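## Task

The boxes on the desk each carry a letter printed underneath. Move the box lettered T onto the counter and return every other box to the desk. It counts only if, at the finish, the utility cart is still standing upright, the robot has neither fallen nor been left leaning, and every box stays where it is without the robot supporting it.

## Robot and tools

ROBOT. A Hello Robot Stretch 4 with a single arm. It has an omni-wheel base, a lift that rides up a mast, an arm that telescopes straight forward, a wrist with yaw, pitch and roll joints, and a two-finger gripper. It stands about 1.6 m tall, and the base edge lies within 0.23 m of the base origin. Cameras on the robot: head_camera, head_left_camera, head_right_camera, wrist_camera. Loose objects may occasionally get a short nudge from outside.

FRAMES. Base frame: origin on the floor below the base centre, x ahead, y to the left, z up. hand_pose is reported in this frame and marks a point between the open fingertips; with all wrist joints at 0 its axes line up with the base axes. The printed hand position may be somewhat wrong. base_odometry is measured in the odometry frame (the base frame as it was when the scene began) and comes from wheel rotation only, so slipping looks like travel; heading runs -3.142 to 3.142, left positive.

execute_actions. Arguments: "actions", a list holding one action or none (empty just reports state and pictures), and "cameras", a list drawn from head_camera, head_left_camera, head_right_camera, wrist_camera, all (omitted, null or ["all"] gives every camera; [] gives none). An action may contain "base", "joints", or both, plus optional "pace" and "contact_limits"; alternatively it holds only {"end_of_arm": "enable_torque"}, which re-powers any wrist or gripper motor that shut off, holding it where it sits. Motions in one action begin together and may finish separately. Each action lasts at most 15 s.
- "base": exactly one key, each a relative move from where the base last reported itself: translate_m (metres, -2 to 2, forward positive, no turning), strafe_m (metres, -2 to 2, left positive, sideways), rotate_rad (radians, -3.2 to 3.2, counter-clockwise seen from above positive).
- "joints": a single object keyed by joint name, each value an absolute target. lift_m 0 to 1.2 m; arm_m 0 to 0.55 m of extension; wrist_yaw_rad -1.134 to 4.276 (0 straight ahead, positive toward the left, 3.14 tucked back; beyond 3.4 the arm may block it); wrist_pitch_rad -1.117 to 4.259 (0 horizontal, 1.57 pointing down); wrist_roll_rad -1.117 to 4.259 (0 puts the fingers at equal height, positive turns clockwise as seen from behind the gripper); gripper_m -0.038 to 0.141 m, the fingertip gap, with negatives squeezing the tips together. Done tolerances: lift and arm ±0.004, yaw ±0.02, pitch ±0.05, roll ±0.02, gripper ±0.004. A joint target past its range is clipped and the result notes it; any unknown key or other bad value rejects the whole call with no motion.
- "pace": "slow", "default", "fast", "max" (default if omitted). Base top speeds 0.1/0.3/0.4/0.6 m/s and 1/2/3/4 rad/s respectively; with the lift above 0.2 these are reduced, down to 0.3 m/s and 1 rad/s at 1.2.
- "contact_limits": {"arm_m": value} from 0 (gentlest) to 0.75 (firmest), default 0.5; the arm stops on contact beyond it.
A joint or base left out of an action may still be driving toward an earlier target without the status showing it. When a result reports a stop, any further execute_actions, wait or finished_scene calls in that same reply are skipped.

wait: "seconds" 0 to 10; commands nothing and returns state and pictures.
zoom_image: "camera" and "region" [x0, y0, x1, y1] in pixels from the top-left corner, no larger than 504 by 504, taken from that camera's most recent full picture.
finished_scene: "scene" 1 or 2; closes the scene for good once the last command has been held, reports success, and gives the next task. Answering without any tool call ends all scenes.

RESULTS. base_status and joint_status: "done" (for the base, wheels turned the commanded amount even if slipping), "off_target" (stopped short, may still push), "contact_stop_at_<key>" (blocked; that part goes slack, a slack lift may sag under load and slack wheels may roll), "limit_stop_at_<name>", "time_out", "torque_fault". After these stops the old target is dropped. on_its_own lists what the call did not command; "held at" gives the target held, not the position. lidar_m: 12 distances in metres, 30-degree sectors, first straight ahead then counter-clockwise (4th left, 7th behind, 10th right); "-" means nothing seen or closer than 0.25 m; it covers roughly 0.15 m up to robot height, so tabletops show, but glass, clear plastic and thin legs may not. wrist_depth_mm: 7 by 7 grid from top left, median depth 100 to 2000 mm, "-" unknown; the robot's own body appears. turned_by_wheels vs turned_by_imu differing by over about 0.1 rad suggests a collision or slip, and heading error roughly equals their difference. base_tilt in degrees, forward and right positive, with a fixed bias up to 1.5. motor_effort in percent toward higher joint values, peak in brackets (noisy); wheel_0, wheel_1, wheel_2 positive means turning the base right. A firm grip at gripper_m ≥ 0 shows as a clear gripper_m effort change; gripper_m reading and "done" do not prove a hold. Commanding below an object's width squeezes it and pulls it toward the wrist by up to a third of the shortfall; opening pushes it out.

CAMERAS. Calibration gives pinhole or fisheye intrinsics and base-to-camera transforms; wrist_camera pose error grows with arm extension.

AVOID. Leaning over 6 degrees (limit_stop_at_tilt freezes lift, arm and wheels). Driving or turning with over 1 kg held and arm_m above 0.2, especially fast; steady high pushes or pulls. Torque faults: pressing the gripper into things with base or arm, or holding over about 2 kg level. Self-collision (limit_stop_at_own_body) when pitch is under -0.2 and roll under -0.4 or over 4. Fingertips jammed on a surface: raise the lift. Drops, slams, hard hits and knocking things over. To unfold the wrist initially, send lift_m 0.4 with wrist_yaw_rad 0.

Each tool is called as name(argument=value, ...) on one line, values as JSON.

## Session

execute_actions(actions=[])

Scene clock: 0.00 s.
base_odometry: x=+0.000 y=+0.000 heading=+0.000 (m, m, rad; odometry frame)
turned_by_wheels: +0.000 (rad since the last result)
turned_by_imu: +0.000 (rad since the last result)
base_tilt: forward=-1.0 right=+0.6 (deg)
lidar_m: 2.18 1.11 0.90 0.90 1.64 1.56 1.55 1.57 1.83 2.37 2.65 1.90
base_status: not commanded
joint_positions: lift_m=+0.223 arm_m=+0.000 wrist_yaw_rad=+3.115 wrist_pitch_rad=+0.013 wrist_roll_rad=+0.005 gripper_m=+0.057
joint_status: not commanded
motor_effort: lift_m=+21 arm_m=-1 wrist_yaw_rad=+2 wrist_pitch_rad=-6 wrist_roll_rad=+1 gripper_m=-3 wheel_0=+0 wheel_1=+0 wheel_2=+0 (%)
hand_pose: x=-0.1147 y=+0.0950 z=+0.3975 quat_wxyz=(+0.013, -0.007, +0.003, +1.000) (m; base frame)
wrist_depth_mm: - 137 1708 1708 1576 1537 1464 / - 121 162 1661 1576 1537 1464 / - 128 174 1661 1618 1537 1464 / 136 138 1756 1708 1618 1537 1499 / 1708 1863 1756 1708 1576 1537 1464 / 1397 1499 196 1499 195 1464 1430 / 991 931 1008 116 1078 931 1025
pictures: head_camera, head_left_camera, head_right_camera, wrist_camera
Images, in order (width x height): head_camera 420x560, head_left_camera 420x672, head_right_camera 420x672, wrist_camera 616x392.

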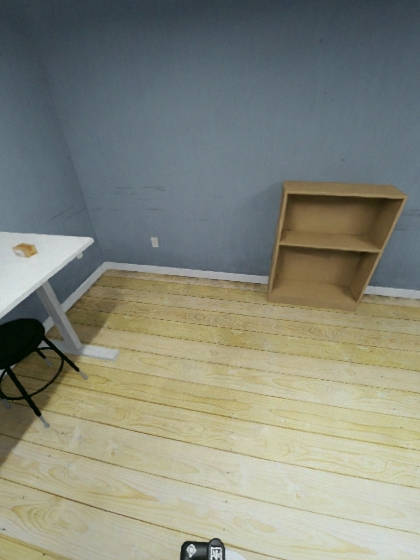

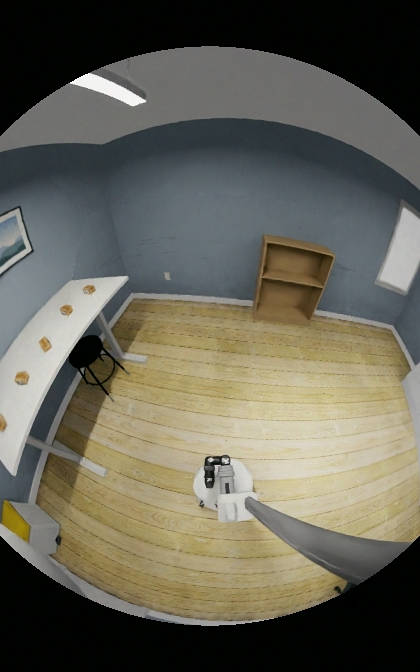

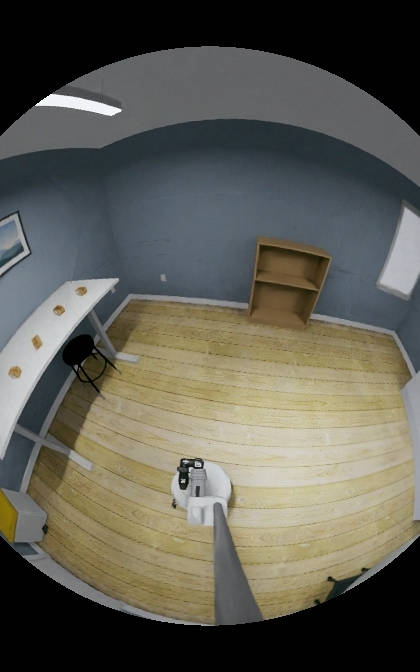

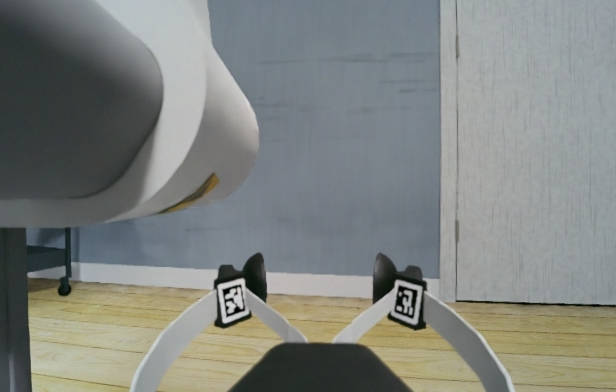

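execute_actions(actions=[{"base":{"rotate_rad":1.45},"joints":{"lift_m":0.9,"wrist_yaw_rad":0,"gripper_m":0.12},"pace":"fast"}])

Scene clock: 5.57 s.
base_odometry: x=+0.000 y=+0.000 heading=+1.450 (m, m, rad; odometry frame)
turned_by_wheels: +1.450 (rad since the last result)
turned_by_imu: +1.437 (rad since the last result)
base_tilt: forward=-1.0 right=+0.7 (deg)
lidar_m: 0.89 0.99 1.55 1.54 1.63 1.60 2.41 2.56 1.93 1.90 1.23 0.91
base_status: done
joint_positions: lift_m=+0.900 arm_m=+0.000 wrist_yaw_rad=+0.000 wrist_pitch_rad=+0.013 wrist_roll_rad=+0.005 gripper_m=+0.120
joint_status: all done
motor_effort: lift_m=+24(26) arm_m=-1(1) wrist_yaw_rad=+1(10) wrist_pitch_rad=-5(6) wrist_roll_rad=+0(0) gripper_m=-1(2) wheel_0=-1(6) wheel_1=+0(5) wheel_2=+0(9) (%)
hand_pose: x=+0.4598 y=-0.0873 z=+1.0741 quat_wxyz=(+1.000, +0.003, +0.007, +0.000) (m; base frame)
wrist_depth_mm: 1576 1537 1499 1464 1397 1397 1397 / 1576 1537 1499 1499 1464 1366 1397 / 1618 1537 1537 1499 1464 1430 1430 / 1618 1576 1537 1499 1464 1430 1397 / 1576 1576 946 1098 1098 1078 1060 / 1576 1576 213 715 676 207 1397 / 1537 1576 1537 118 1464 1430 1430
pictures: head_camera, head_left_camera, head_right_camera, wrist_camera
camera_calibration (this result's frames):
wrist_camera: T_world_to_cam=[[0.01603, -0.999824, -0.00976913, -0.0796347], [-0.0283766, 0.00931154, -0.999554, 1.13885], [0.999469, 0.0163001, -0.0282223, -0.205552], [0, 0, 0, 1]] pos_world=[0.239036, -0.0868746, 1.13177]
Images, in order (width x height): head_camera 420x560, head_left_camera 420x672, head_right_camera 420x672, wrist_camera 616x392.

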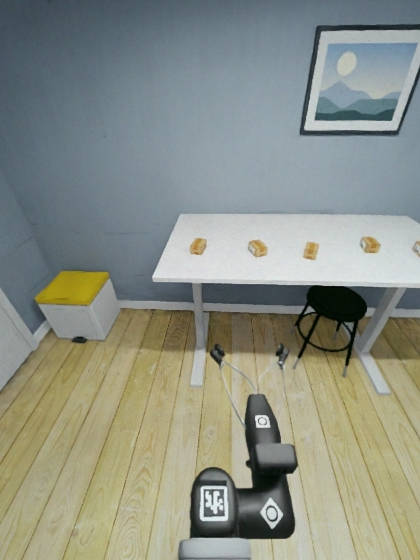

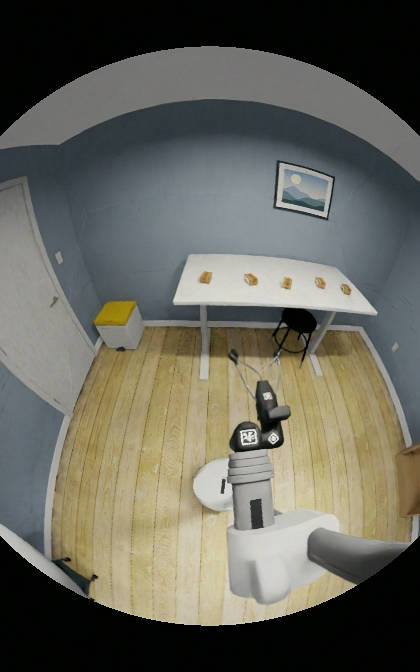

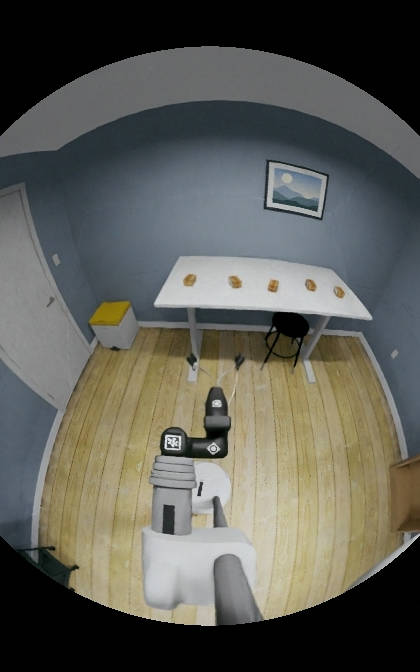

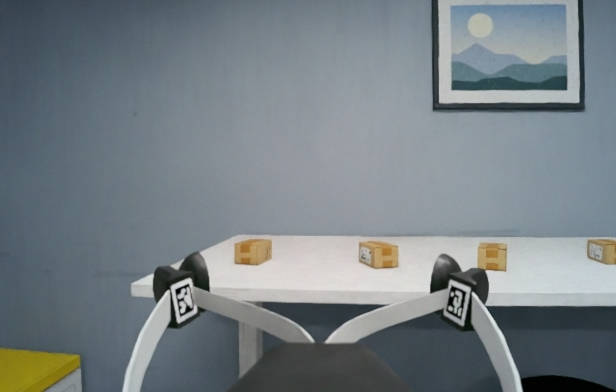

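zoom_image(camera="wrist_camera", region=[216, 200, 616, 320])

zoom_image(camera="head_camera", region=[140, 190, 420, 310])

Region (216, 200, 616, 320) of wrist_camera's 616x392 image, scaled by 1.260; it fills the top 151 rows of this view, and the rest is white.

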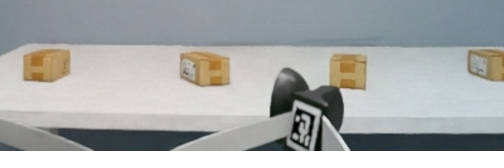

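Region (140, 190, 420, 310) of head_camera's 420x560 image, scaled by 1.800, with more detail than that image has; it fills the top 216 rows of this view, and the rest is white.

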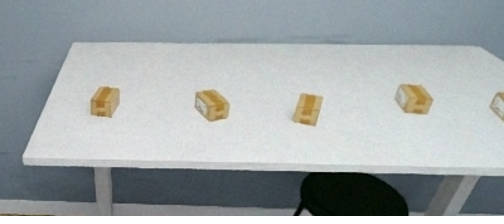

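execute_actions(actions=[{"base":{"translate_m":0.4},"joints":{"lift_m":1.0,"wrist_pitch_rad":0.5,"wrist_yaw_rad":-0.3,"gripper_m":0.135},"pace":"fast"}], cameras=[])

execute_actions(actions=[{"base":{"strafe_m":0.23},"joints":{"arm_m":0.2},"pace":"fast"}], cameras=["head_camera","wrist_camera"])

Scene clock: 33.67 s.
base_odometry: x=+0.048 y=+0.397 heading=+1.450 (m, m, rad; odometry frame)
turned_by_wheels: +0.000 (rad since the last result)
turned_by_imu: +0.000 (rad since the last result)
base_tilt: forward=-0.8 right=+0.6 (deg)
lidar_m: 0.51 0.55 1.37 1.48 1.63 1.90 2.80 2.94 1.99 2.20 0.69 0.53
base_status: done
joint_positions: lift_m=+1.000 arm_m=+0.000 wrist_yaw_rad=-0.300 wrist_pitch_rad=+0.502 wrist_roll_rad=+0.005 gripper_m=+0.135
joint_status: all done
motor_effort: lift_m=+24(30) arm_m=-1(0) wrist_yaw_rad=+0(1) wrist_pitch_rad=-3(2) wrist_roll_rad=-1(0) gripper_m=-1(1) wheel_0=+0(5) wheel_1=+0(5) wheel_2=+0(12) (%)
hand_pose: x=+0.3872 y=-0.1582 z=+1.0392 quat_wxyz=(+0.958, +0.040, +0.245, -0.145) (m; base frame)
wrist_depth_mm: 904 946 991 1042 1078 1138 1182 / 960 976 1008 1025 1025 1025 1042 / 699 683 683 580 668 615 676 / 484 508 504 504 492 496 496 / 402 399 402 399 418 430 1025 / 355 355 375 1499 1499 201 1025 / 1336 1182 1366 121 1366 1336 1281
pictures: none
No camera images: the call's "cameras" was empty. Leave "cameras" out to get every camera's image.

Scene clock: 35.57 s.
base_odometry: x=-0.180 y=+0.425 heading=+1.450 (m, m, rad; odometry frame)
turned_by_wheels: +0.000 (rad since the last result)
turned_by_imu: +0.001 (rad since the last result)
base_tilt: forward=-0.8 right=+0.6 (deg)
lidar_m: 0.53 1.16 1.29 1.24 1.37 1.78 2.79 2.97 2.21 2.41 0.69 0.57
base_status: done
joint_positions: lift_m=+1.000 arm_m=+0.199 wrist_yaw_rad=-0.300 wrist_pitch_rad=+0.502 wrist_roll_rad=+0.005 gripper_m=+0.135
joint_status: all done
motor_effort: lift_m=+23(24) arm_m=+6(5) wrist_yaw_rad=+1(4) wrist_pitch_rad=-3(5) wrist_roll_rad=-2(1) gripper_m=+0(1) wheel_0=+0(9) wheel_1=+0(11) wheel_2=-1(3) (%)
hand_pose: x=+0.5857 y=-0.1582 z=+1.0392 quat_wxyz=(+0.958, +0.040, +0.245, -0.145) (m; base frame)
wrist_depth_mm: 759 798 820 878 891 960 1008 / 798 831 878 917 931 976 1025 / 854 878 676 668 661 661 654 / 917 530 477 455 496 455 436 / 991 399 382 384 397 392 389 / 1060 309 310 330 307 201 324 / 1118 281 281 121 287 277 279
pictures: head_camera, wrist_camera
camera_calibration (this result's frames):
wrist_camera: T_world_to_cam=[[-0.286403, -0.957976, -0.0159722, 0.0373306], [-0.469325, 0.154807, -0.869349, 1.25423], [0.835289, -0.241488, -0.49394, 0.20814], [0, 0, 0, 1]] pos_world=[0.425477, -0.108139, 1.19377]
Images, in order (width x height): head_camera 420x560, wrist_camera 616x392.

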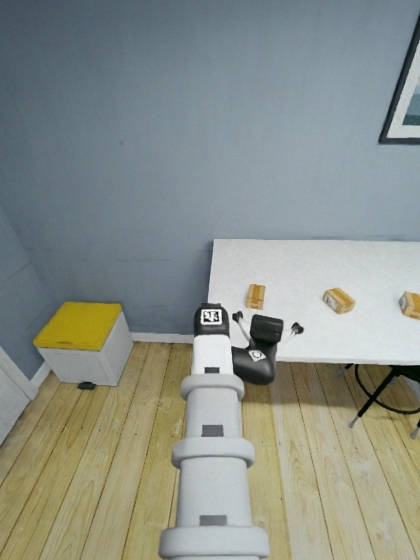

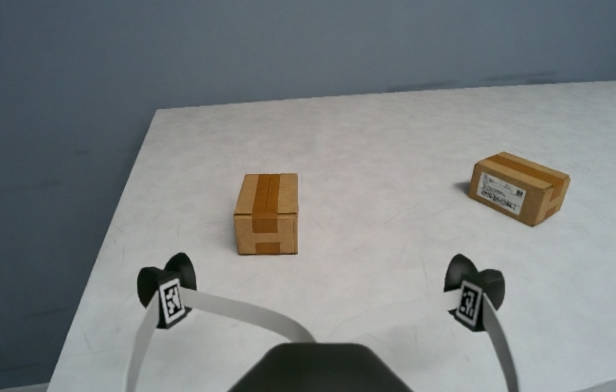

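execute_actions(actions=[{"joints":{"arm_m":0.385},"pace":"fast"}], cameras=[])

execute_actions(actions=[{"joints":{"lift_m":0.947}}], cameras=["head_camera","wrist_camera"])

Scene clock: 47.93 s.
base_odometry: x=-0.180 y=+0.425 heading=+1.450 (m, m, rad; odometry frame)
turned_by_wheels: +0.000 (rad since the last result)
turned_by_imu: +0.001 (rad since the last result)
base_tilt: forward=-0.8 right=+0.6 (deg)
lidar_m: 0.53 1.17 1.28 1.25 1.37 1.79 2.78 2.96 2.22 2.43 0.72 0.55
base_status: not commanded
joint_positions: lift_m=+1.000 arm_m=+0.384 wrist_yaw_rad=-0.300 wrist_pitch_rad=+0.502 wrist_roll_rad=+0.005 gripper_m=+0.135
joint_status: all done
motor_effort: lift_m=+24(24) arm_m=+6(6) wrist_yaw_rad=+2(1) wrist_pitch_rad=-4(5) wrist_roll_rad=+0(1) gripper_m=+0(1) wheel_0=+0(0) wheel_1=+0(0) wheel_2=-1(1) (%)
hand_pose: x=+0.7707 y=-0.1582 z=+1.0392 quat_wxyz=(+0.958, +0.040, +0.245, -0.145) (m; base frame)
wrist_depth_mm: 609 634 647 691 715 759 778 / 640 668 699 741 778 820 842 / 683 707 676 661 661 654 661 / 732 559 500 496 496 492 488 / 798 418 397 397 392 392 389 / 854 307 307 260 306 201 322 / 917 279 281 121 278 276 278
pictures: none
No camera images: the call's "cameras" was empty. Leave "cameras" out to get every camera's image.

Scene clock: 49.07 s.
base_odometry: x=-0.180 y=+0.425 heading=+1.450 (m, m, rad; odometry frame)
turned_by_wheels: +0.000 (rad since the last result)
turned_by_imu: +0.000 (rad since the last result)
base_tilt: forward=-0.9 right=+0.7 (deg)
lidar_m: 0.51 1.18 1.29 1.25 1.35 1.79 2.79 2.99 2.21 2.44 0.70 0.54
base_status: not commanded
joint_positions: lift_m=+0.947 arm_m=+0.384 wrist_yaw_rad=-0.300 wrist_pitch_rad=+0.502 wrist_roll_rad=+0.005 gripper_m=+0.135
joint_status: all done
motor_effort: lift_m=+16(19) arm_m=+6(6) wrist_yaw_rad=+2(0) wrist_pitch_rad=-5(5) wrist_roll_rad=-1(0) gripper_m=+1(2) wheel_0=+0(0) wheel_1=+0(0) wheel_2=-1(1) (%)
hand_pose: x=+0.7707 y=-0.1582 z=+0.9868 quat_wxyz=(+0.958, +0.040, +0.245, -0.145) (m; base frame)
wrist_depth_mm: 609 634 654 683 715 759 798 / 634 676 683 732 741 778 798 / 683 615 525 521 525 521 517 / 741 392 392 389 389 384 384 / 788 312 310 230 297 307 306 / 544 242 241 191 197 200 253 / 225 220 220 121 218 216 222
pictures: head_camera, wrist_camera
camera_calibration (this result's frames):
wrist_camera: T_world_to_cam=[[-0.286462, -0.957959, -0.0159725, 0.0895082], [-0.469338, 0.154843, -0.869336, 1.2955], [0.835261, -0.241535, -0.493963, 0.0277857], [0, 0, 0, 1]] pos_world=[0.61046, -0.108142, 1.14138]
Images, in order (width x height): head_camera 420x560, wrist_camera 616x392.

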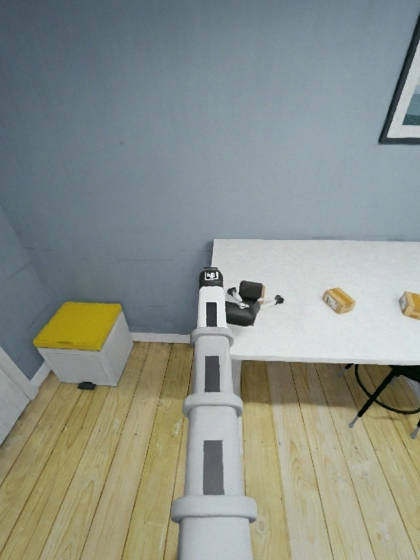

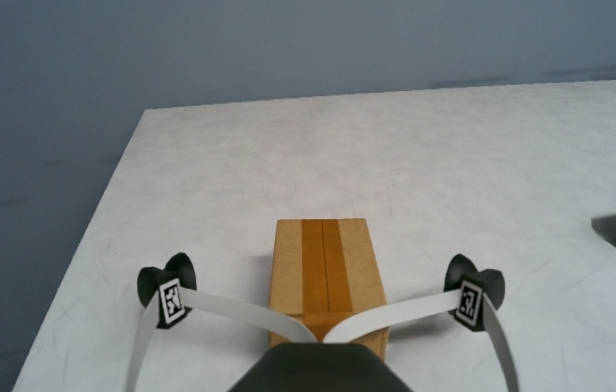

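execute_actions(actions=[{"joints":{"gripper_m":0.015}}], cameras=["wrist_camera"])

execute_actions(actions=[{"joints":{"lift_m":1.03}}], cameras=["wrist_camera"])

Scene clock: 54.50 s.
base_odometry: x=-0.180 y=+0.425 heading=+1.450 (m, m, rad; odometry frame)
turned_by_wheels: +0.000 (rad since the last result)
turned_by_imu: +0.001 (rad since the last result)
base_tilt: forward=-0.8 right=+0.6 (deg)
lidar_m: 0.53 1.18 1.29 1.24 1.37 1.78 2.79 2.98 2.21 2.43 0.70 0.53
base_status: not commanded
joint_positions: lift_m=+0.947 arm_m=+0.384 wrist_yaw_rad=-0.300 wrist_pitch_rad=+0.502 wrist_roll_rad=+0.005 gripper_m=+0.016
joint_status: all done
motor_effort: lift_m=+16(16) arm_m=+6(6) wrist_yaw_rad=+2(1) wrist_pitch_rad=-5(7) wrist_roll_rad=-1(3) gripper_m=-26(26) wheel_0=+0(0) wheel_1=+0(0) wheel_2=-1(1) (%)
hand_pose: x=+0.7706 y=-0.1582 z=+0.9867 quat_wxyz=(+0.958, +0.040, +0.245, -0.145) (m; base frame)
wrist_depth_mm: 609 634 661 683 715 759 798 / 634 668 691 732 750 778 798 / 676 615 525 521 517 517 517 / 723 394 392 389 389 384 382 / 778 312 310 220 297 306 306 / 539 257 183 181 182 247 252 / 224 213 220 117 218 211 222
pictures: wrist_camera
camera_calibration (this result's frames):
wrist_camera: T_world_to_cam=[[-0.286567, -0.957927, -0.0159775, 0.0895723], [-0.469773, 0.155029, -0.869068, 1.29544], [0.834981, -0.24154, -0.494435, 0.0284705], [0, 0, 0, 1]] pos_world=[0.610457, -0.10815, 1.14133]
Images, in order (width x height): wrist_camera 616x392.

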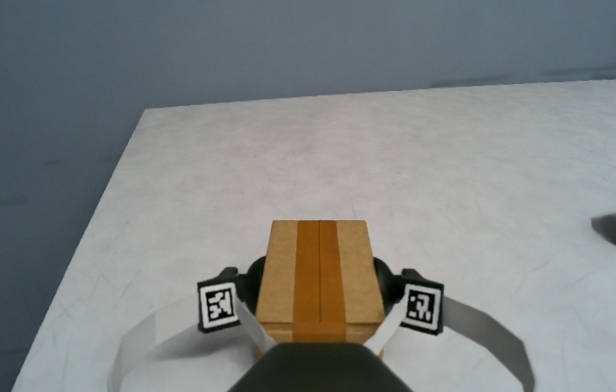

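Scene clock: 55.83 s.
base_odometry: x=-0.180 y=+0.425 heading=+1.450 (m, m, rad; odometry frame)
turned_by_wheels: +0.000 (rad since the last result)
turned_by_imu: +0.000 (rad since the last result)
base_tilt: forward=-0.8 right=+0.6 (deg)
lidar_m: 0.52 1.18 1.29 1.27 1.36 1.79 2.79 2.96 2.21 2.44 0.72 0.55
base_status: not commanded
joint_positions: lift_m=+1.030 arm_m=+0.384 wrist_yaw_rad=-0.300 wrist_pitch_rad=+0.503 wrist_roll_rad=+0.005 gripper_m=+0.016
joint_status: all done
motor_effort: lift_m=+25(29) arm_m=+6(5) wrist_yaw_rad=+2(1) wrist_pitch_rad=-8(6) wrist_roll_rad=-1(2) gripper_m=-25(25) wheel_0=+0(0) wheel_1=+0(0) wheel_2=+0(1) (%)
hand_pose: x=+0.7706 y=-0.1582 z=+1.0689 quat_wxyz=(+0.958, +0.040, +0.245, -0.145) (m; base frame)
wrist_depth_mm: 603 640 661 691 723 759 798 / 640 668 707 741 768 820 854 / 683 707 723 750 750 741 741 / 741 750 564 554 554 554 549 / 788 484 445 220 424 439 436 / 854 382 184 181 182 351 362 / 931 303 314 117 312 301 315
pictures: wrist_camera
camera_calibration (this result's frames):
wrist_camera: T_world_to_cam=[[-0.286569, -0.957926, -0.0159789, 0.0908901], [-0.469915, 0.155073, -0.868984, 1.3669], [0.8349, -0.241515, -0.494583, 0.0693604], [0, 0, 0, 1]] pos_world=[0.610462, -0.108151, 1.22357]
Images, in order (width x height): wrist_camera 616x392.

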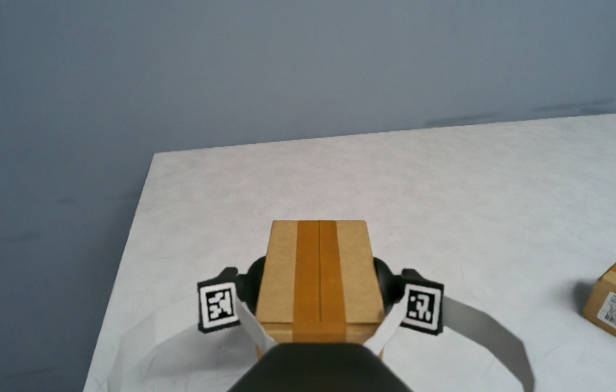

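execute_actions(actions=[{"joints":{"wrist_pitch_rad":-0.8,"wrist_roll_rad":3.14}}], cameras=["head_camera"])

zoom_image(camera="head_camera", region=[200, 100, 400, 300])

Scene clock: 62.70 s.
base_odometry: x=-0.180 y=+0.425 heading=+1.450 (m, m, rad; odometry frame)
turned_by_wheels: +0.000 (rad since the last result)
turned_by_imu: +0.002 (rad since the last result)
base_tilt: forward=-0.8 right=+0.7 (deg)
lidar_m: 0.52 1.18 1.29 1.25 1.37 1.78 2.78 2.98 2.21 2.43 0.71 0.58
base_status: not commanded
joint_positions: lift_m=+1.030 arm_m=+0.384 wrist_yaw_rad=-0.300 wrist_pitch_rad=-0.797 wrist_roll_rad=+3.139 gripper_m=+0.016
joint_status: all done
motor_effort: lift_m=+25(25) arm_m=+5(6) wrist_yaw_rad=+3(1) wrist_pitch_rad=-8(14) wrist_roll_rad=-1(7) gripper_m=-25(26) wheel_0=+0(0) wheel_1=+0(0) wheel_2=-1(1) (%)
hand_pose: x=+0.7216 y=-0.1431 z=+1.4143 quat_wxyz=(+0.059, +0.911, -0.138, +0.384) (m; base frame)
wrist_depth_mm: 891 854 798 759 715 676 640 / 1008 960 904 854 788 750 707 / 1281 1138 1025 960 891 820 778 / 1464 1366 1229 1098 1008 946 878 / 1464 1464 1430 219 1138 1078 1008 / 1308 1336 183 181 181 1182 1160 / 1229 1160 1205 117 1182 1160 1182
pictures: head_camera
Images, in order (width x height): head_camera 420x560.

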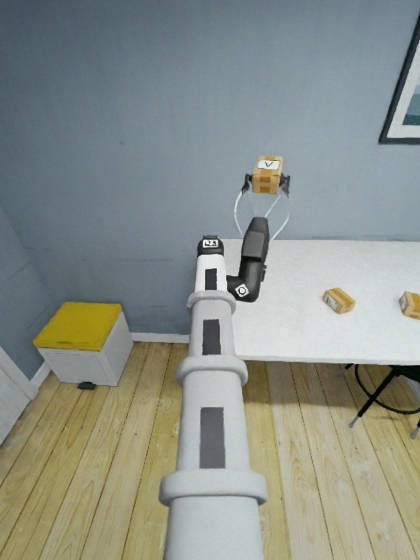

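Region (200, 100, 400, 300) of head_camera's 420x560 image, scaled by 2.520, with more detail than that image has.

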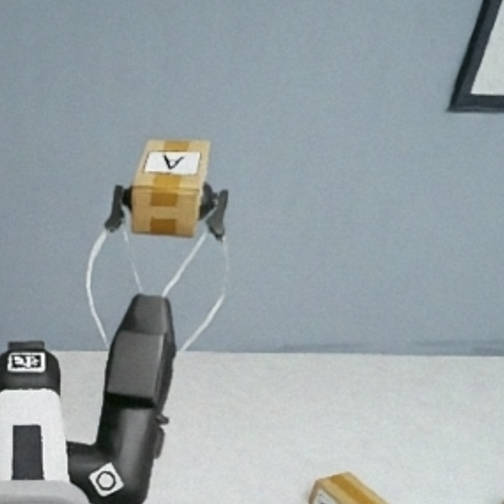

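execute_actions(actions=[{"joints":{"wrist_pitch_rad":0.5,"wrist_roll_rad":0}}], cameras=[])

execute_actions(actions=[{"joints":{"lift_m":0.949},"pace":"slow"}], cameras=["wrist_camera"])

execute_actions(actions=[{"joints":{"gripper_m":0.11}}], cameras=["wrist_camera"])

execute_actions(actions=[{"joints":{"lift_m":1.02,"gripper_m":0.135},"pace":"fast"}], cameras=["head_camera"])

Scene clock: 70.77 s.
base_odometry: x=-0.180 y=+0.425 heading=+1.450 (m, m, rad; odometry frame)
turned_by_wheels: +0.000 (rad since the last result)
turned_by_imu: +0.002 (rad since the last result)
base_tilt: forward=-0.8 right=+0.6 (deg)
lidar_m: 0.51 1.16 1.29 1.25 1.37 1.80 2.79 2.98 2.22 2.43 0.71 0.56
base_status: not commanded
joint_positions: lift_m=+1.030 arm_m=+0.384 wrist_yaw_rad=-0.300 wrist_pitch_rad=+0.502 wrist_roll_rad=+0.001 gripper_m=+0.016
joint_status: all done
motor_effort: lift_m=+25(25) arm_m=+5(5) wrist_yaw_rad=+1(2) wrist_pitch_rad=-6(8) wrist_roll_rad=+2(10) gripper_m=-26(26) wheel_0=+0(0) wheel_1=+0(0) wheel_2=-1(1) (%)
hand_pose: x=+0.7707 y=-0.1583 z=+1.0689 quat_wxyz=(+0.958, +0.037, +0.246, -0.145) (m; base frame)
wrist_depth_mm: 609 627 661 691 715 759 798 / 640 676 707 741 768 809 842 / 683 707 723 741 750 741 732 / 741 741 559 554 549 554 554 / 788 488 442 219 427 439 439 / 854 366 184 181 182 353 364 / 931 304 315 117 312 301 319
pictures: none
No camera images: the call's "cameras" was empty. Leave "cameras" out to get every camera's image.

Scene clock: 72.33 s.
base_odometry: x=-0.180 y=+0.425 heading=+1.450 (m, m, rad; odometry frame)
turned_by_wheels: +0.000 (rad since the last result)
turned_by_imu: +0.000 (rad since the last result)
base_tilt: forward=-0.8 right=+0.5 (deg)
lidar_m: 0.52 1.17 1.29 1.25 1.36 1.78 2.79 2.98 2.20 2.44 0.71 0.55
base_status: not commanded
joint_positions: lift_m=+0.949 arm_m=+0.384 wrist_yaw_rad=-0.300 wrist_pitch_rad=+0.502 wrist_roll_rad=+0.001 gripper_m=+0.016
joint_status: all done
motor_effort: lift_m=+16(25) arm_m=+5(5) wrist_yaw_rad=+3(0) wrist_pitch_rad=-7(6) wrist_roll_rad=-2(2) gripper_m=-26(25) wheel_0=+0(0) wheel_1=+0(0) wheel_2=-1(1) (%)
hand_pose: x=+0.7706 y=-0.1582 z=+0.9886 quat_wxyz=(+0.958, +0.037, +0.246, -0.145) (m; base frame)
wrist_depth_mm: 609 634 654 691 715 759 788 / 640 661 691 723 750 788 820 / 683 621 525 530 525 525 525 / 732 397 394 392 394 392 389 / 788 314 314 220 300 312 307 / 549 260 183 182 182 248 256 / 227 215 222 117 220 213 224
pictures: wrist_camera
camera_calibration (this result's frames):
wrist_camera: T_world_to_cam=[[-0.284537, -0.958592, -0.0118017, 0.0837862], [-0.471242, 0.150577, -0.869055, 1.29758], [0.834847, -0.241717, -0.494574, 0.0296177], [0, 0, 0, 1]] pos_world=[0.610587, -0.10791, 1.1433]
Images, in order (width x height): wrist_camera 616x392.

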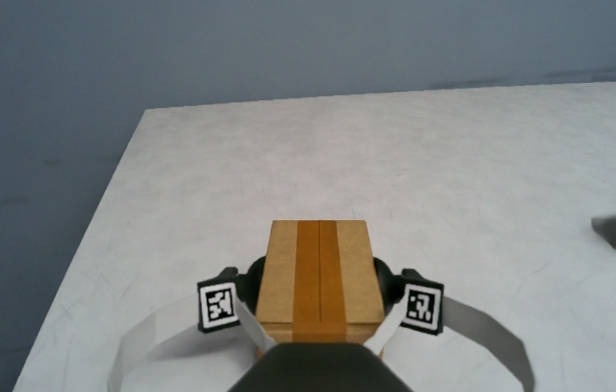

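Scene clock: 74.10 s.
base_odometry: x=-0.180 y=+0.425 heading=+1.450 (m, m, rad; odometry frame)
turned_by_wheels: +0.000 (rad since the last result)
turned_by_imu: +0.001 (rad since the last result)
base_tilt: forward=-0.8 right=+0.6 (deg)
lidar_m: 0.52 1.19 1.29 1.24 1.37 1.77 2.79 2.98 2.20 2.44 0.72 0.54
base_status: not commanded
joint_positions: lift_m=+0.949 arm_m=+0.384 wrist_yaw_rad=-0.300 wrist_pitch_rad=+0.502 wrist_roll_rad=+0.001 gripper_m=+0.110
joint_status: all done
motor_effort: lift_m=+16(16) arm_m=+5(5) wrist_yaw_rad=+2(2) wrist_pitch_rad=-7(7) wrist_roll_rad=-3(2) gripper_m=-1(25) wheel_0=+0(0) wheel_1=+0(0) wheel_2=-1(1) (%)
hand_pose: x=+0.7706 y=-0.1583 z=+0.9887 quat_wxyz=(+0.958, +0.037, +0.246, -0.145) (m; base frame)
wrist_depth_mm: 603 627 661 683 723 759 788 / 640 668 699 732 750 778 820 / 691 621 530 525 525 521 525 / 732 394 397 394 392 392 392 / 788 314 315 234 312 312 309 / 544 260 219 193 200 240 257 / 228 218 223 117 220 216 224
pictures: wrist_camera
camera_calibration (this result's frames):
wrist_camera: T_world_to_cam=[[-0.284537, -0.958592, -0.0118005, 0.0837849], [-0.471203, 0.150565, -0.869079, 1.29758], [0.834869, -0.241724, -0.494533, 0.029559], [0, 0, 0, 1]] pos_world=[0.610587, -0.107909, 1.14331]
Images, in order (width x height): wrist_camera 616x392.

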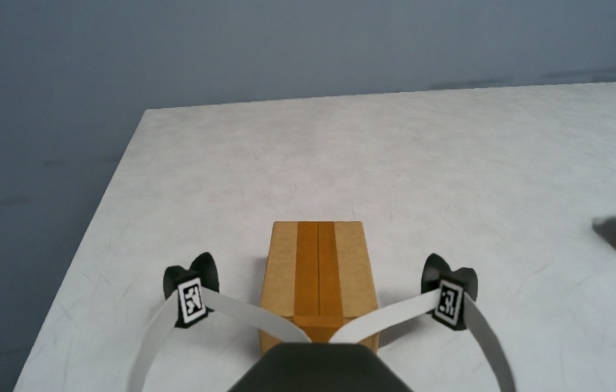

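Scene clock: 75.27 s.
base_odometry: x=-0.180 y=+0.425 heading=+1.450 (m, m, rad; odometry frame)
turned_by_wheels: +0.000 (rad since the last result)
turned_by_imu: +0.000 (rad since the last result)
base_tilt: forward=-0.8 right=+0.7 (deg)
lidar_m: 0.51 1.18 1.29 1.25 1.37 1.80 2.79 2.97 2.23 2.43 0.71 0.57
base_status: not commanded
joint_positions: lift_m=+1.020 arm_m=+0.384 wrist_yaw_rad=-0.300 wrist_pitch_rad=+0.502 wrist_roll_rad=+0.001 gripper_m=+0.135
joint_status: all done
motor_effort: lift_m=+25(29) arm_m=+6(6) wrist_yaw_rad=+2(2) wrist_pitch_rad=-5(6) wrist_roll_rad=-2(2) gripper_m=+1(1) wheel_0=+0(0) wheel_1=+0(0) wheel_2=-1(1) (%)
hand_pose: x=+0.7707 y=-0.1583 z=+1.0590 quat_wxyz=(+0.958, +0.037, +0.246, -0.145) (m; base frame)
wrist_depth_mm: 603 634 654 691 723 759 788 / 647 668 699 732 778 809 854 / 683 715 715 723 723 715 732 / 732 741 539 535 535 535 530 / 788 445 430 427 424 427 421 / 854 334 332 287 332 200 349 / 917 301 304 121 301 300 303
pictures: head_camera
Images, in order (width x height): head_camera 420x560.

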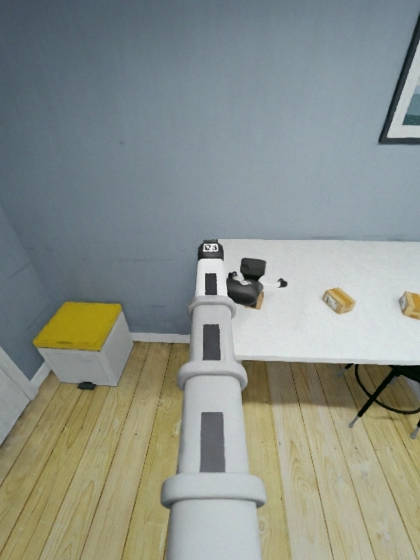

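execute_actions(actions=[{"base":{"strafe_m":-0.506},"joints":{"arm_m":0.3,"wrist_yaw_rad":0.55},"pace":"fast"}], cameras=["head_camera","wrist_camera"])

Scene clock: 88.77 s.
base_odometry: x=+0.322 y=+0.364 heading=+1.450 (m, m, rad; odometry frame)
turned_by_wheels: +0.000 (rad since the last result)
turned_by_imu: +0.002 (rad since the last result)
base_tilt: forward=-0.9 right=+0.7 (deg)
lidar_m: 0.48 0.56 1.52 1.76 1.93 2.07 2.84 2.60 1.74 1.92 0.67 0.51
base_status: done
joint_positions: lift_m=+1.020 arm_m=+0.301 wrist_yaw_rad=+0.550 wrist_pitch_rad=+0.502 wrist_roll_rad=+0.001 gripper_m=+0.135
joint_status: all done
motor_effort: lift_m=+24(24) arm_m=-6(5) wrist_yaw_rad=+3(10) wrist_pitch_rad=-5(7) wrist_roll_rad=-3(1) gripper_m=+1(2) wheel_0=+1(9) wheel_1=+1(8) wheel_2=+0(0) (%)
hand_pose: x=+0.7332 y=+0.0576 z=+1.0591 quat_wxyz=(+0.932, -0.067, +0.239, +0.263) (m; base frame)
wrist_depth_mm: 1499 1205 991 831 715 634 564 / 1499 1366 1060 878 768 654 591 / 1618 1499 732 723 715 668 627 / 1618 512 544 539 535 535 525 / 430 410 430 427 427 424 421 / 355 332 332 355 330 200 349 / 306 303 303 121 301 298 301
pictures: head_camera, wrist_camera
camera_calibration (this result's frames):
wrist_camera: T_world_to_cam=[[0.532273, -0.846492, -0.0117208, -0.324569], [-0.423902, -0.254514, -0.869212, 1.29748], [0.732798, 0.467626, -0.494301, 0.181579], [0, 0, 0, 1]] pos_world=[0.589702, -0.0294305, 1.21373]
Images, in order (width x height): head_camera 420x560, wrist_camera 616x392.

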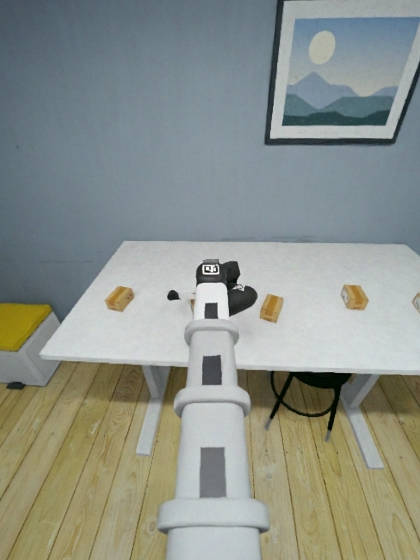

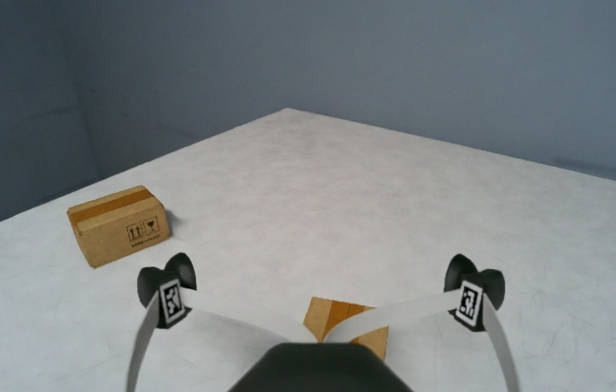

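execute_actions(actions=[{"base":{"strafe_m":0.046},"joints":{"arm_m":0.31,"wrist_yaw_rad":0.34,"lift_m":0.995}}], cameras=[])

execute_actions(actions=[{"joints":{"lift_m":0.947}}], cameras=["wrist_camera"])

Scene clock: 101.60 s.
base_odometry: x=+0.276 y=+0.369 heading=+1.450 (m, m, rad; odometry frame)
turned_by_wheels: +0.000 (rad since the last result)
turned_by_imu: +0.001 (rad since the last result)
base_tilt: forward=-0.8 right=+0.7 (deg)
lidar_m: 0.49 0.56 1.47 1.72 1.87 2.04 2.83 2.63 1.80 1.95 0.68 0.51
base_status: done
joint_positions: lift_m=+0.995 arm_m=+0.309 wrist_yaw_rad=+0.340 wrist_pitch_rad=+0.502 wrist_roll_rad=+0.001 gripper_m=+0.135
joint_status: all done
motor_effort: lift_m=+16(21) arm_m=+6(6) wrist_yaw_rad=+2(6) wrist_pitch_rad=-6(6) wrist_roll_rad=-3(4) gripper_m=+1(1) wheel_0=+2(8) wheel_1=-3(10) wheel_2=+0(0) (%)
hand_pose: x=+0.7474 y=+0.0020 z=+1.0347 quat_wxyz=(+0.955, -0.042, +0.245, +0.164) (m; base frame)
wrist_depth_mm: 1042 891 809 732 668 615 569 / 1118 991 866 788 715 654 603 / 1281 715 661 654 654 647 627 / 488 496 492 492 488 484 484 / 353 392 387 387 387 384 382 / 322 303 301 256 300 200 317 / 279 274 276 121 274 270 273
pictures: none
No camera images: the call's "cameras" was empty. Leave "cameras" out to get every camera's image.

Scene clock: 102.70 s.
base_odometry: x=+0.276 y=+0.369 heading=+1.450 (m, m, rad; odometry frame)
turned_by_wheels: +0.000 (rad since the last result)
turned_by_imu: +0.000 (rad since the last result)
base_tilt: forward=-0.7 right=+0.7 (deg)
lidar_m: 0.49 0.54 1.47 1.71 1.88 2.05 2.84 2.64 1.78 1.98 0.67 0.50
base_status: not commanded
joint_positions: lift_m=+0.947 arm_m=+0.309 wrist_yaw_rad=+0.340 wrist_pitch_rad=+0.502 wrist_roll_rad=+0.001 gripper_m=+0.135
joint_status: all done
motor_effort: lift_m=+17(20) arm_m=+6(5) wrist_yaw_rad=+0(2) wrist_pitch_rad=-6(7) wrist_roll_rad=-2(1) gripper_m=+0(1) wheel_0=+2(2) wheel_1=-2(2) wheel_2=+0(0) (%)
hand_pose: x=+0.7474 y=+0.0020 z=+0.9867 quat_wxyz=(+0.955, -0.042, +0.245, +0.164) (m; base frame)
wrist_depth_mm: 1060 917 820 741 668 615 569 / 1098 991 809 741 707 647 603 / 854 535 530 521 521 517 521 / 340 392 392 389 387 384 387 / 312 314 312 229 309 309 306 / 257 242 241 190 204 200 254 / 222 219 220 121 219 216 222
pictures: wrist_camera
camera_calibration (this result's frames):
wrist_camera: T_world_to_cam=[[0.344677, -0.938648, -0.0117076, -0.239639], [-0.467546, -0.160844, -0.869212, 1.25884], [0.814001, 0.305072, -0.494301, 0.101005], [0, 0, 0, 1]] pos_world=[0.588947, -0.0532727, 1.14132]
Images, in order (width x height): wrist_camera 616x392.

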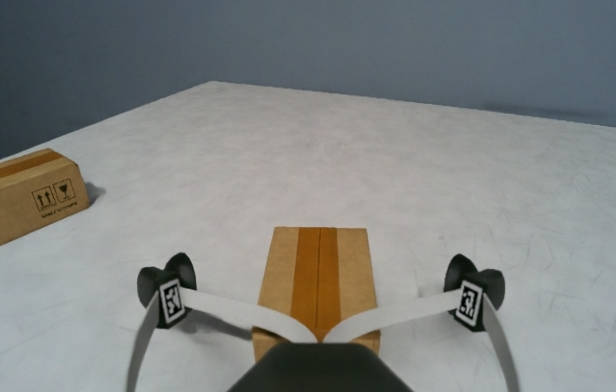

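execute_actions(actions=[{"joints":{"gripper_m":0.015,"arm_m":0.302}}], cameras=[])

execute_actions(actions=[{"joints":{"lift_m":1.03}}], cameras=["wrist_camera"])

execute_actions(actions=[{"joints":{"wrist_pitch_rad":-0.8,"wrist_roll_rad":3.0}}], cameras=["head_camera"])

zoom_image(camera="head_camera", region=[120, 100, 320, 300])

Scene clock: 113.77 s.
base_odometry: x=+0.276 y=+0.369 heading=+1.450 (m, m, rad; odometry frame)
turned_by_wheels: +0.000 (rad since the last result)
turned_by_imu: +0.001 (rad since the last result)
base_tilt: forward=-0.8 right=+0.6 (deg)
lidar_m: 0.49 0.54 1.48 1.71 1.88 2.04 2.84 2.63 1.80 1.97 0.66 0.51
base_status: not commanded
joint_positions: lift_m=+0.947 arm_m=+0.303 wrist_yaw_rad=+0.340 wrist_pitch_rad=+0.502 wrist_roll_rad=+0.001 gripper_m=+0.016
joint_status: all done
motor_effort: lift_m=+16(16) arm_m=-6(7) wrist_yaw_rad=+1(0) wrist_pitch_rad=-7(8) wrist_roll_rad=-1(2) gripper_m=-25(27) wheel_0=+2(2) wheel_1=-2(2) wheel_2=+0(0) (%)
hand_pose: x=+0.7415 y=+0.0020 z=+0.9866 quat_wxyz=(+0.955, -0.042, +0.245, +0.164) (m; base frame)
wrist_depth_mm: 1060 917 820 732 676 621 574 / 1160 991 809 768 707 640 603 / 854 530 521 517 521 517 517 / 343 392 389 389 387 382 384 / 310 312 310 219 297 306 304 / 256 257 183 181 182 246 252 / 221 212 220 117 217 211 221
pictures: none
No camera images: the call's "cameras" was empty. Leave "cameras" out to get every camera's image.

Scene clock: 115.10 s.
base_odometry: x=+0.276 y=+0.369 heading=+1.450 (m, m, rad; odometry frame)
turned_by_wheels: +0.000 (rad since the last result)
turned_by_imu: +0.000 (rad since the last result)
base_tilt: forward=-0.7 right=+0.6 (deg)
lidar_m: 0.49 0.59 1.48 1.71 1.89 2.06 2.83 2.62 1.78 1.97 0.67 0.50
base_status: not commanded
joint_positions: lift_m=+1.030 arm_m=+0.303 wrist_yaw_rad=+0.340 wrist_pitch_rad=+0.503 wrist_roll_rad=+0.001 gripper_m=+0.016
joint_status: all done
motor_effort: lift_m=+25(29) arm_m=-6(6) wrist_yaw_rad=+1(3) wrist_pitch_rad=-7(8) wrist_roll_rad=-2(2) gripper_m=-25(25) wheel_0=+2(2) wheel_1=-2(2) wheel_2=+0(0) (%)
hand_pose: x=+0.7414 y=+0.0019 z=+1.0689 quat_wxyz=(+0.955, -0.042, +0.245, +0.164) (m; base frame)
wrist_depth_mm: 1042 917 820 741 676 621 580 / 1118 991 878 788 715 654 609 / 1281 1078 750 741 732 683 640 / 1336 559 559 559 549 554 549 / 377 427 442 218 424 439 436 / 355 368 183 182 182 351 362 / 317 303 314 117 310 301 319
pictures: wrist_camera
camera_calibration (this result's frames):
wrist_camera: T_world_to_cam=[[0.344534, -0.938701, -0.0117129, -0.236565], [-0.467972, -0.160918, -0.868969, 1.3275], [0.813817, 0.304871, -0.494727, 0.147083], [0, 0, 0, 1]] pos_world=[0.58304, -0.0532862, 1.22356]
Images, in order (width x height): wrist_camera 616x392.

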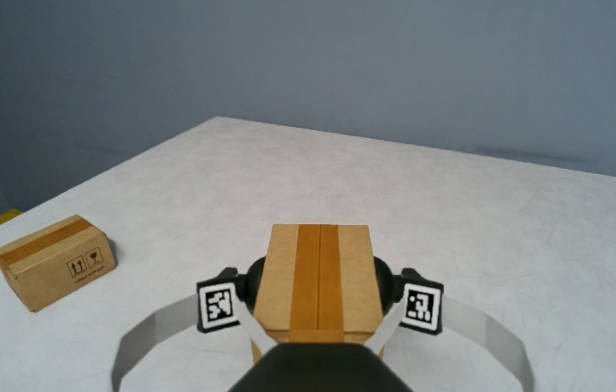

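Scene clock: 117.43 s.
base_odometry: x=+0.276 y=+0.369 heading=+1.450 (m, m, rad; odometry frame)
turned_by_wheels: +0.000 (rad since the last result)
turned_by_imu: +0.001 (rad since the last result)
base_tilt: forward=-0.7 right=+0.6 (deg)
lidar_m: 0.49 0.56 1.48 1.70 1.86 2.05 2.83 2.64 1.78 1.97 0.67 0.51
base_status: not commanded
joint_positions: lift_m=+1.030 arm_m=+0.303 wrist_yaw_rad=+0.340 wrist_pitch_rad=-0.797 wrist_roll_rad=+2.999 gripper_m=+0.016
joint_status: all done
motor_effort: lift_m=+25(25) arm_m=-6(6) wrist_yaw_rad=+2(1) wrist_pitch_rad=-8(14) wrist_roll_rad=+3(3) gripper_m=-26(25) wheel_0=+2(2) wheel_1=-2(2) wheel_2=+0(0) (%)
hand_pose: x=+0.6931 y=-0.0152 z=+1.4142 quat_wxyz=(-0.001, +0.911, +0.128, +0.393) (m; base frame)
wrist_depth_mm: 621 668 715 759 820 878 946 / 668 750 788 866 931 1008 1078 / 759 831 904 991 1078 1182 1281 / 878 946 1025 1138 1281 1430 1576 / 1008 1118 1182 219 1430 1537 1537 / 1182 1229 185 181 181 1336 1397 / 1118 1118 1182 117 1229 1182 1255
pictures: head_camera
Images, in order (width x height): head_camera 420x560.

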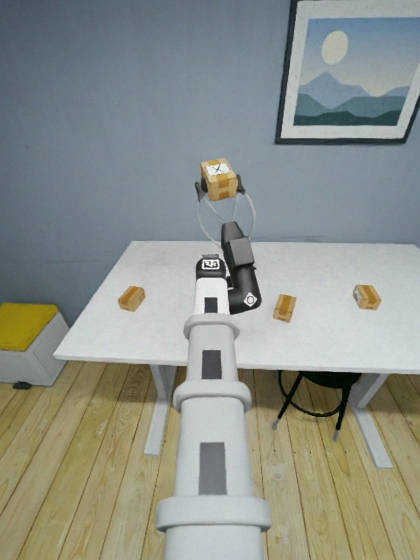

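Region (120, 100, 320, 300) of head_camera's 420x560 image, scaled by 2.520, with more detail than that image has.

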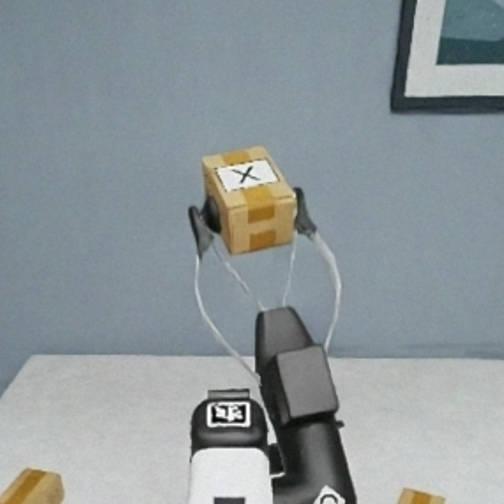

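zoom_image(camera="head_camera", region=[260, 260, 420, 340])

execute_actions(actions=[{"joints":{"wrist_pitch_rad":0.5,"wrist_roll_rad":0}}], cameras=[])

execute_actions(actions=[{"joints":{"lift_m":0.949},"pace":"slow"}], cameras=[])

execute_actions(actions=[{"joints":{"gripper_m":0.09}}], cameras=[])

execute_actions(actions=[{"joints":{"lift_m":1.02,"gripper_m":0.135},"pace":"fast"}], cameras=["wrist_camera"])

Region (260, 260, 420, 340) of head_camera's 420x560 image, scaled by 3.150, with more detail than that image has.

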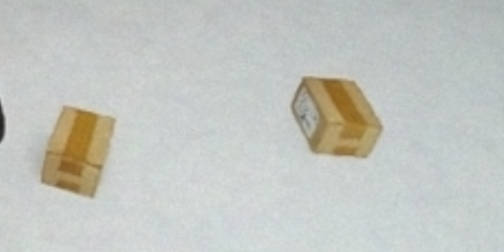

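Scene clock: 125.97 s.
base_odometry: x=+0.276 y=+0.369 heading=+1.450 (m, m, rad; odometry frame)
turned_by_wheels: +0.000 (rad since the last result)
turned_by_imu: +0.002 (rad since the last result)
base_tilt: forward=-0.9 right=+0.7 (deg)
lidar_m: 0.49 0.57 1.48 1.70 1.87 2.05 2.84 2.62 1.78 1.97 0.68 0.50
base_status: not commanded
joint_positions: lift_m=+1.030 arm_m=+0.303 wrist_yaw_rad=+0.340 wrist_pitch_rad=+0.502 wrist_roll_rad=+0.001 gripper_m=+0.016
joint_status: all done
motor_effort: lift_m=+25(25) arm_m=-5(6) wrist_yaw_rad=+2(3) wrist_pitch_rad=-6(7) wrist_roll_rad=-3(10) gripper_m=-26(26) wheel_0=+2(2) wheel_1=-2(2) wheel_2=+0(0) (%)
hand_pose: x=+0.7414 y=+0.0019 z=+1.0689 quat_wxyz=(+0.955, -0.042, +0.245, +0.164) (m; base frame)
wrist_depth_mm: 1042 917 820 741 668 615 574 / 1138 1008 878 778 715 654 603 / 1281 1078 750 741 741 691 640 / 1336 559 559 554 549 549 544 / 377 424 442 219 424 439 436 / 355 368 184 182 182 353 362 / 315 304 314 117 312 300 317
pictures: none
No camera images: the call's "cameras" was empty. Leave "cameras" out to get every camera's image.

Scene clock: 127.53 s.
base_odometry: x=+0.276 y=+0.369 heading=+1.450 (m, m, rad; odometry frame)
turned_by_wheels: +0.000 (rad since the last result)
turned_by_imu: +0.000 (rad since the last result)
base_tilt: forward=-0.8 right=+0.7 (deg)
lidar_m: 0.50 0.53 1.49 1.71 1.86 2.05 2.82 2.63 1.78 1.97 0.68 0.50
base_status: not commanded
joint_positions: lift_m=+0.949 arm_m=+0.303 wrist_yaw_rad=+0.340 wrist_pitch_rad=+0.503 wrist_roll_rad=+0.001 gripper_m=+0.016
joint_status: all done
motor_effort: lift_m=+16(27) arm_m=-5(6) wrist_yaw_rad=+0(2) wrist_pitch_rad=-7(6) wrist_roll_rad=-2(3) gripper_m=-27(25) wheel_0=+2(2) wheel_1=-2(2) wheel_2=+0(0) (%)
hand_pose: x=+0.7414 y=+0.0019 z=+0.9886 quat_wxyz=(+0.955, -0.042, +0.245, +0.164) (m; base frame)
wrist_depth_mm: 1042 917 820 741 668 621 574 / 1138 991 809 768 707 661 609 / 1160 535 525 525 521 525 521 / 342 399 394 394 389 389 384 / 315 312 315 218 300 309 309 / 259 259 183 181 182 248 255 / 224 214 222 117 220 212 224
pictures: none
No camera images: the call's "cameras" was empty. Leave "cameras" out to get every camera's image.

Scene clock: 129.10 s.
base_odometry: x=+0.276 y=+0.369 heading=+1.450 (m, m, rad; odometry frame)
turned_by_wheels: +0.000 (rad since the last result)
turned_by_imu: +0.000 (rad since the last result)
base_tilt: forward=-0.8 right=+0.6 (deg)
lidar_m: 0.48 0.53 1.47 1.72 1.88 2.06 2.83 2.64 1.78 1.97 0.69 0.51
base_status: not commanded
joint_positions: lift_m=+0.949 arm_m=+0.303 wrist_yaw_rad=+0.340 wrist_pitch_rad=+0.502 wrist_roll_rad=+0.001 gripper_m=+0.090
joint_status: all done
motor_effort: lift_m=+16(16) arm_m=-6(5) wrist_yaw_rad=+2(2) wrist_pitch_rad=-6(6) wrist_roll_rad=-1(1) gripper_m=-1(26) wheel_0=+2(2) wheel_1=-2(2) wheel_2=+0(0) (%)
hand_pose: x=+0.7414 y=+0.0019 z=+0.9886 quat_wxyz=(+0.955, -0.042, +0.245, +0.164) (m; base frame)
wrist_depth_mm: 1042 904 820 741 676 621 574 / 1138 1008 820 759 707 654 615 / 1160 535 535 525 525 521 521 / 342 397 394 394 392 389 389 / 314 315 314 233 312 310 309 / 260 260 193 193 195 250 256 / 224 221 222 116 221 219 224
pictures: none
No camera images: the call's "cameras" was empty. Leave "cameras" out to get every camera's image.

Scene clock: 130.53 s.
base_odometry: x=+0.276 y=+0.369 heading=+1.450 (m, m, rad; odometry frame)
turned_by_wheels: +0.000 (rad since the last result)
turned_by_imu: +0.000 (rad since the last result)
base_tilt: forward=-0.9 right=+0.7 (deg)
lidar_m: 0.49 0.56 1.48 1.71 1.88 2.04 2.83 2.65 1.79 1.97 0.68 0.50
base_status: not commanded
joint_positions: lift_m=+1.020 arm_m=+0.303 wrist_yaw_rad=+0.340 wrist_pitch_rad=+0.502 wrist_roll_rad=+0.001 gripper_m=+0.135
joint_status: all done
motor_effort: lift_m=+24(24) arm_m=-5(6) wrist_yaw_rad=+1(0) wrist_pitch_rad=-6(7) wrist_roll_rad=-1(3) gripper_m=-1(1) wheel_0=+2(2) wheel_1=-2(2) wheel_2=+0(0) (%)
hand_pose: x=+0.7414 y=+0.0019 z=+1.0590 quat_wxyz=(+0.955, -0.042, +0.245, +0.164) (m; base frame)
wrist_depth_mm: 1042 917 820 741 668 621 574 / 1138 976 878 798 715 654 609 / 1281 1078 732 723 715 683 640 / 569 539 535 535 535 535 530 / 366 410 430 430 427 424 418 / 355 332 332 287 330 200 349 / 306 303 303 121 301 298 301
pictures: wrist_camera
camera_calibration (this result's frames):
wrist_camera: T_world_to_cam=[[0.344362, -0.938763, -0.0117963, -0.236474], [-0.467707, -0.160645, -0.869162, 1.31895], [0.814042, 0.304824, -0.494387, 0.141719], [0, 0, 0, 1]] pos_world=[0.582951, -0.0533085, 1.21366]
Images, in order (width x height): wrist_camera 616x392.

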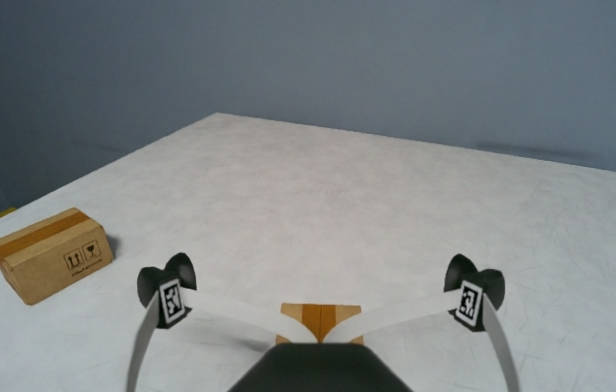

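execute_actions(actions=[{"base":{"strafe_m":-0.06},"joints":{"arm_m":0.35,"wrist_yaw_rad":-0.45},"pace":"fast"}], cameras=["wrist_camera"])

Scene clock: 137.53 s.
base_odometry: x=+0.336 y=+0.362 heading=+1.450 (m, m, rad; odometry frame)
turned_by_wheels: +0.000 (rad since the last result)
turned_by_imu: +0.001 (rad since the last result)
base_tilt: forward=-0.9 right=+0.6 (deg)
lidar_m: 0.49 0.54 1.53 1.77 1.94 2.08 2.84 2.58 1.71 1.92 0.68 0.52
base_status: done
joint_positions: lift_m=+1.020 arm_m=+0.349 wrist_yaw_rad=-0.450 wrist_pitch_rad=+0.502 wrist_roll_rad=+0.000 gripper_m=+0.135
joint_status: all done
motor_effort: lift_m=+24(24) arm_m=+6(5) wrist_yaw_rad=+0(2) wrist_pitch_rad=-7(6) wrist_roll_rad=-3(1) gripper_m=+2(0) wheel_0=+0(8) wheel_1=+0(5) wheel_2=+0(1) (%)
hand_pose: x=+0.7096 y=-0.1886 z=+1.0590 quat_wxyz=(+0.944, +0.056, +0.242, -0.216) (m; base frame)
wrist_depth_mm: 597 634 676 732 788 878 946 / 621 676 723 778 842 917 1025 / 654 699 723 723 723 723 723 / 544 544 539 539 539 535 433 / 430 430 430 430 427 424 392 / 353 332 332 289 330 200 349 / 304 301 303 121 303 298 303
pictures: wrist_camera
camera_calibration (this result's frames):
wrist_camera: T_world_to_cam=[[-0.424102, -0.905539, -0.0116864, 0.14705], [-0.443388, 0.218875, -0.869195, 1.32785], [0.789648, -0.363446, -0.494331, 0.116897], [0, 0, 0, 1]] pos_world=[0.558809, -0.114987, 1.21366]
Images, in order (width x height): wrist_camera 616x392.

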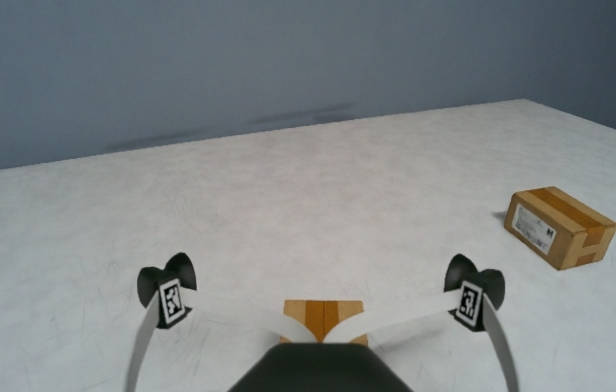

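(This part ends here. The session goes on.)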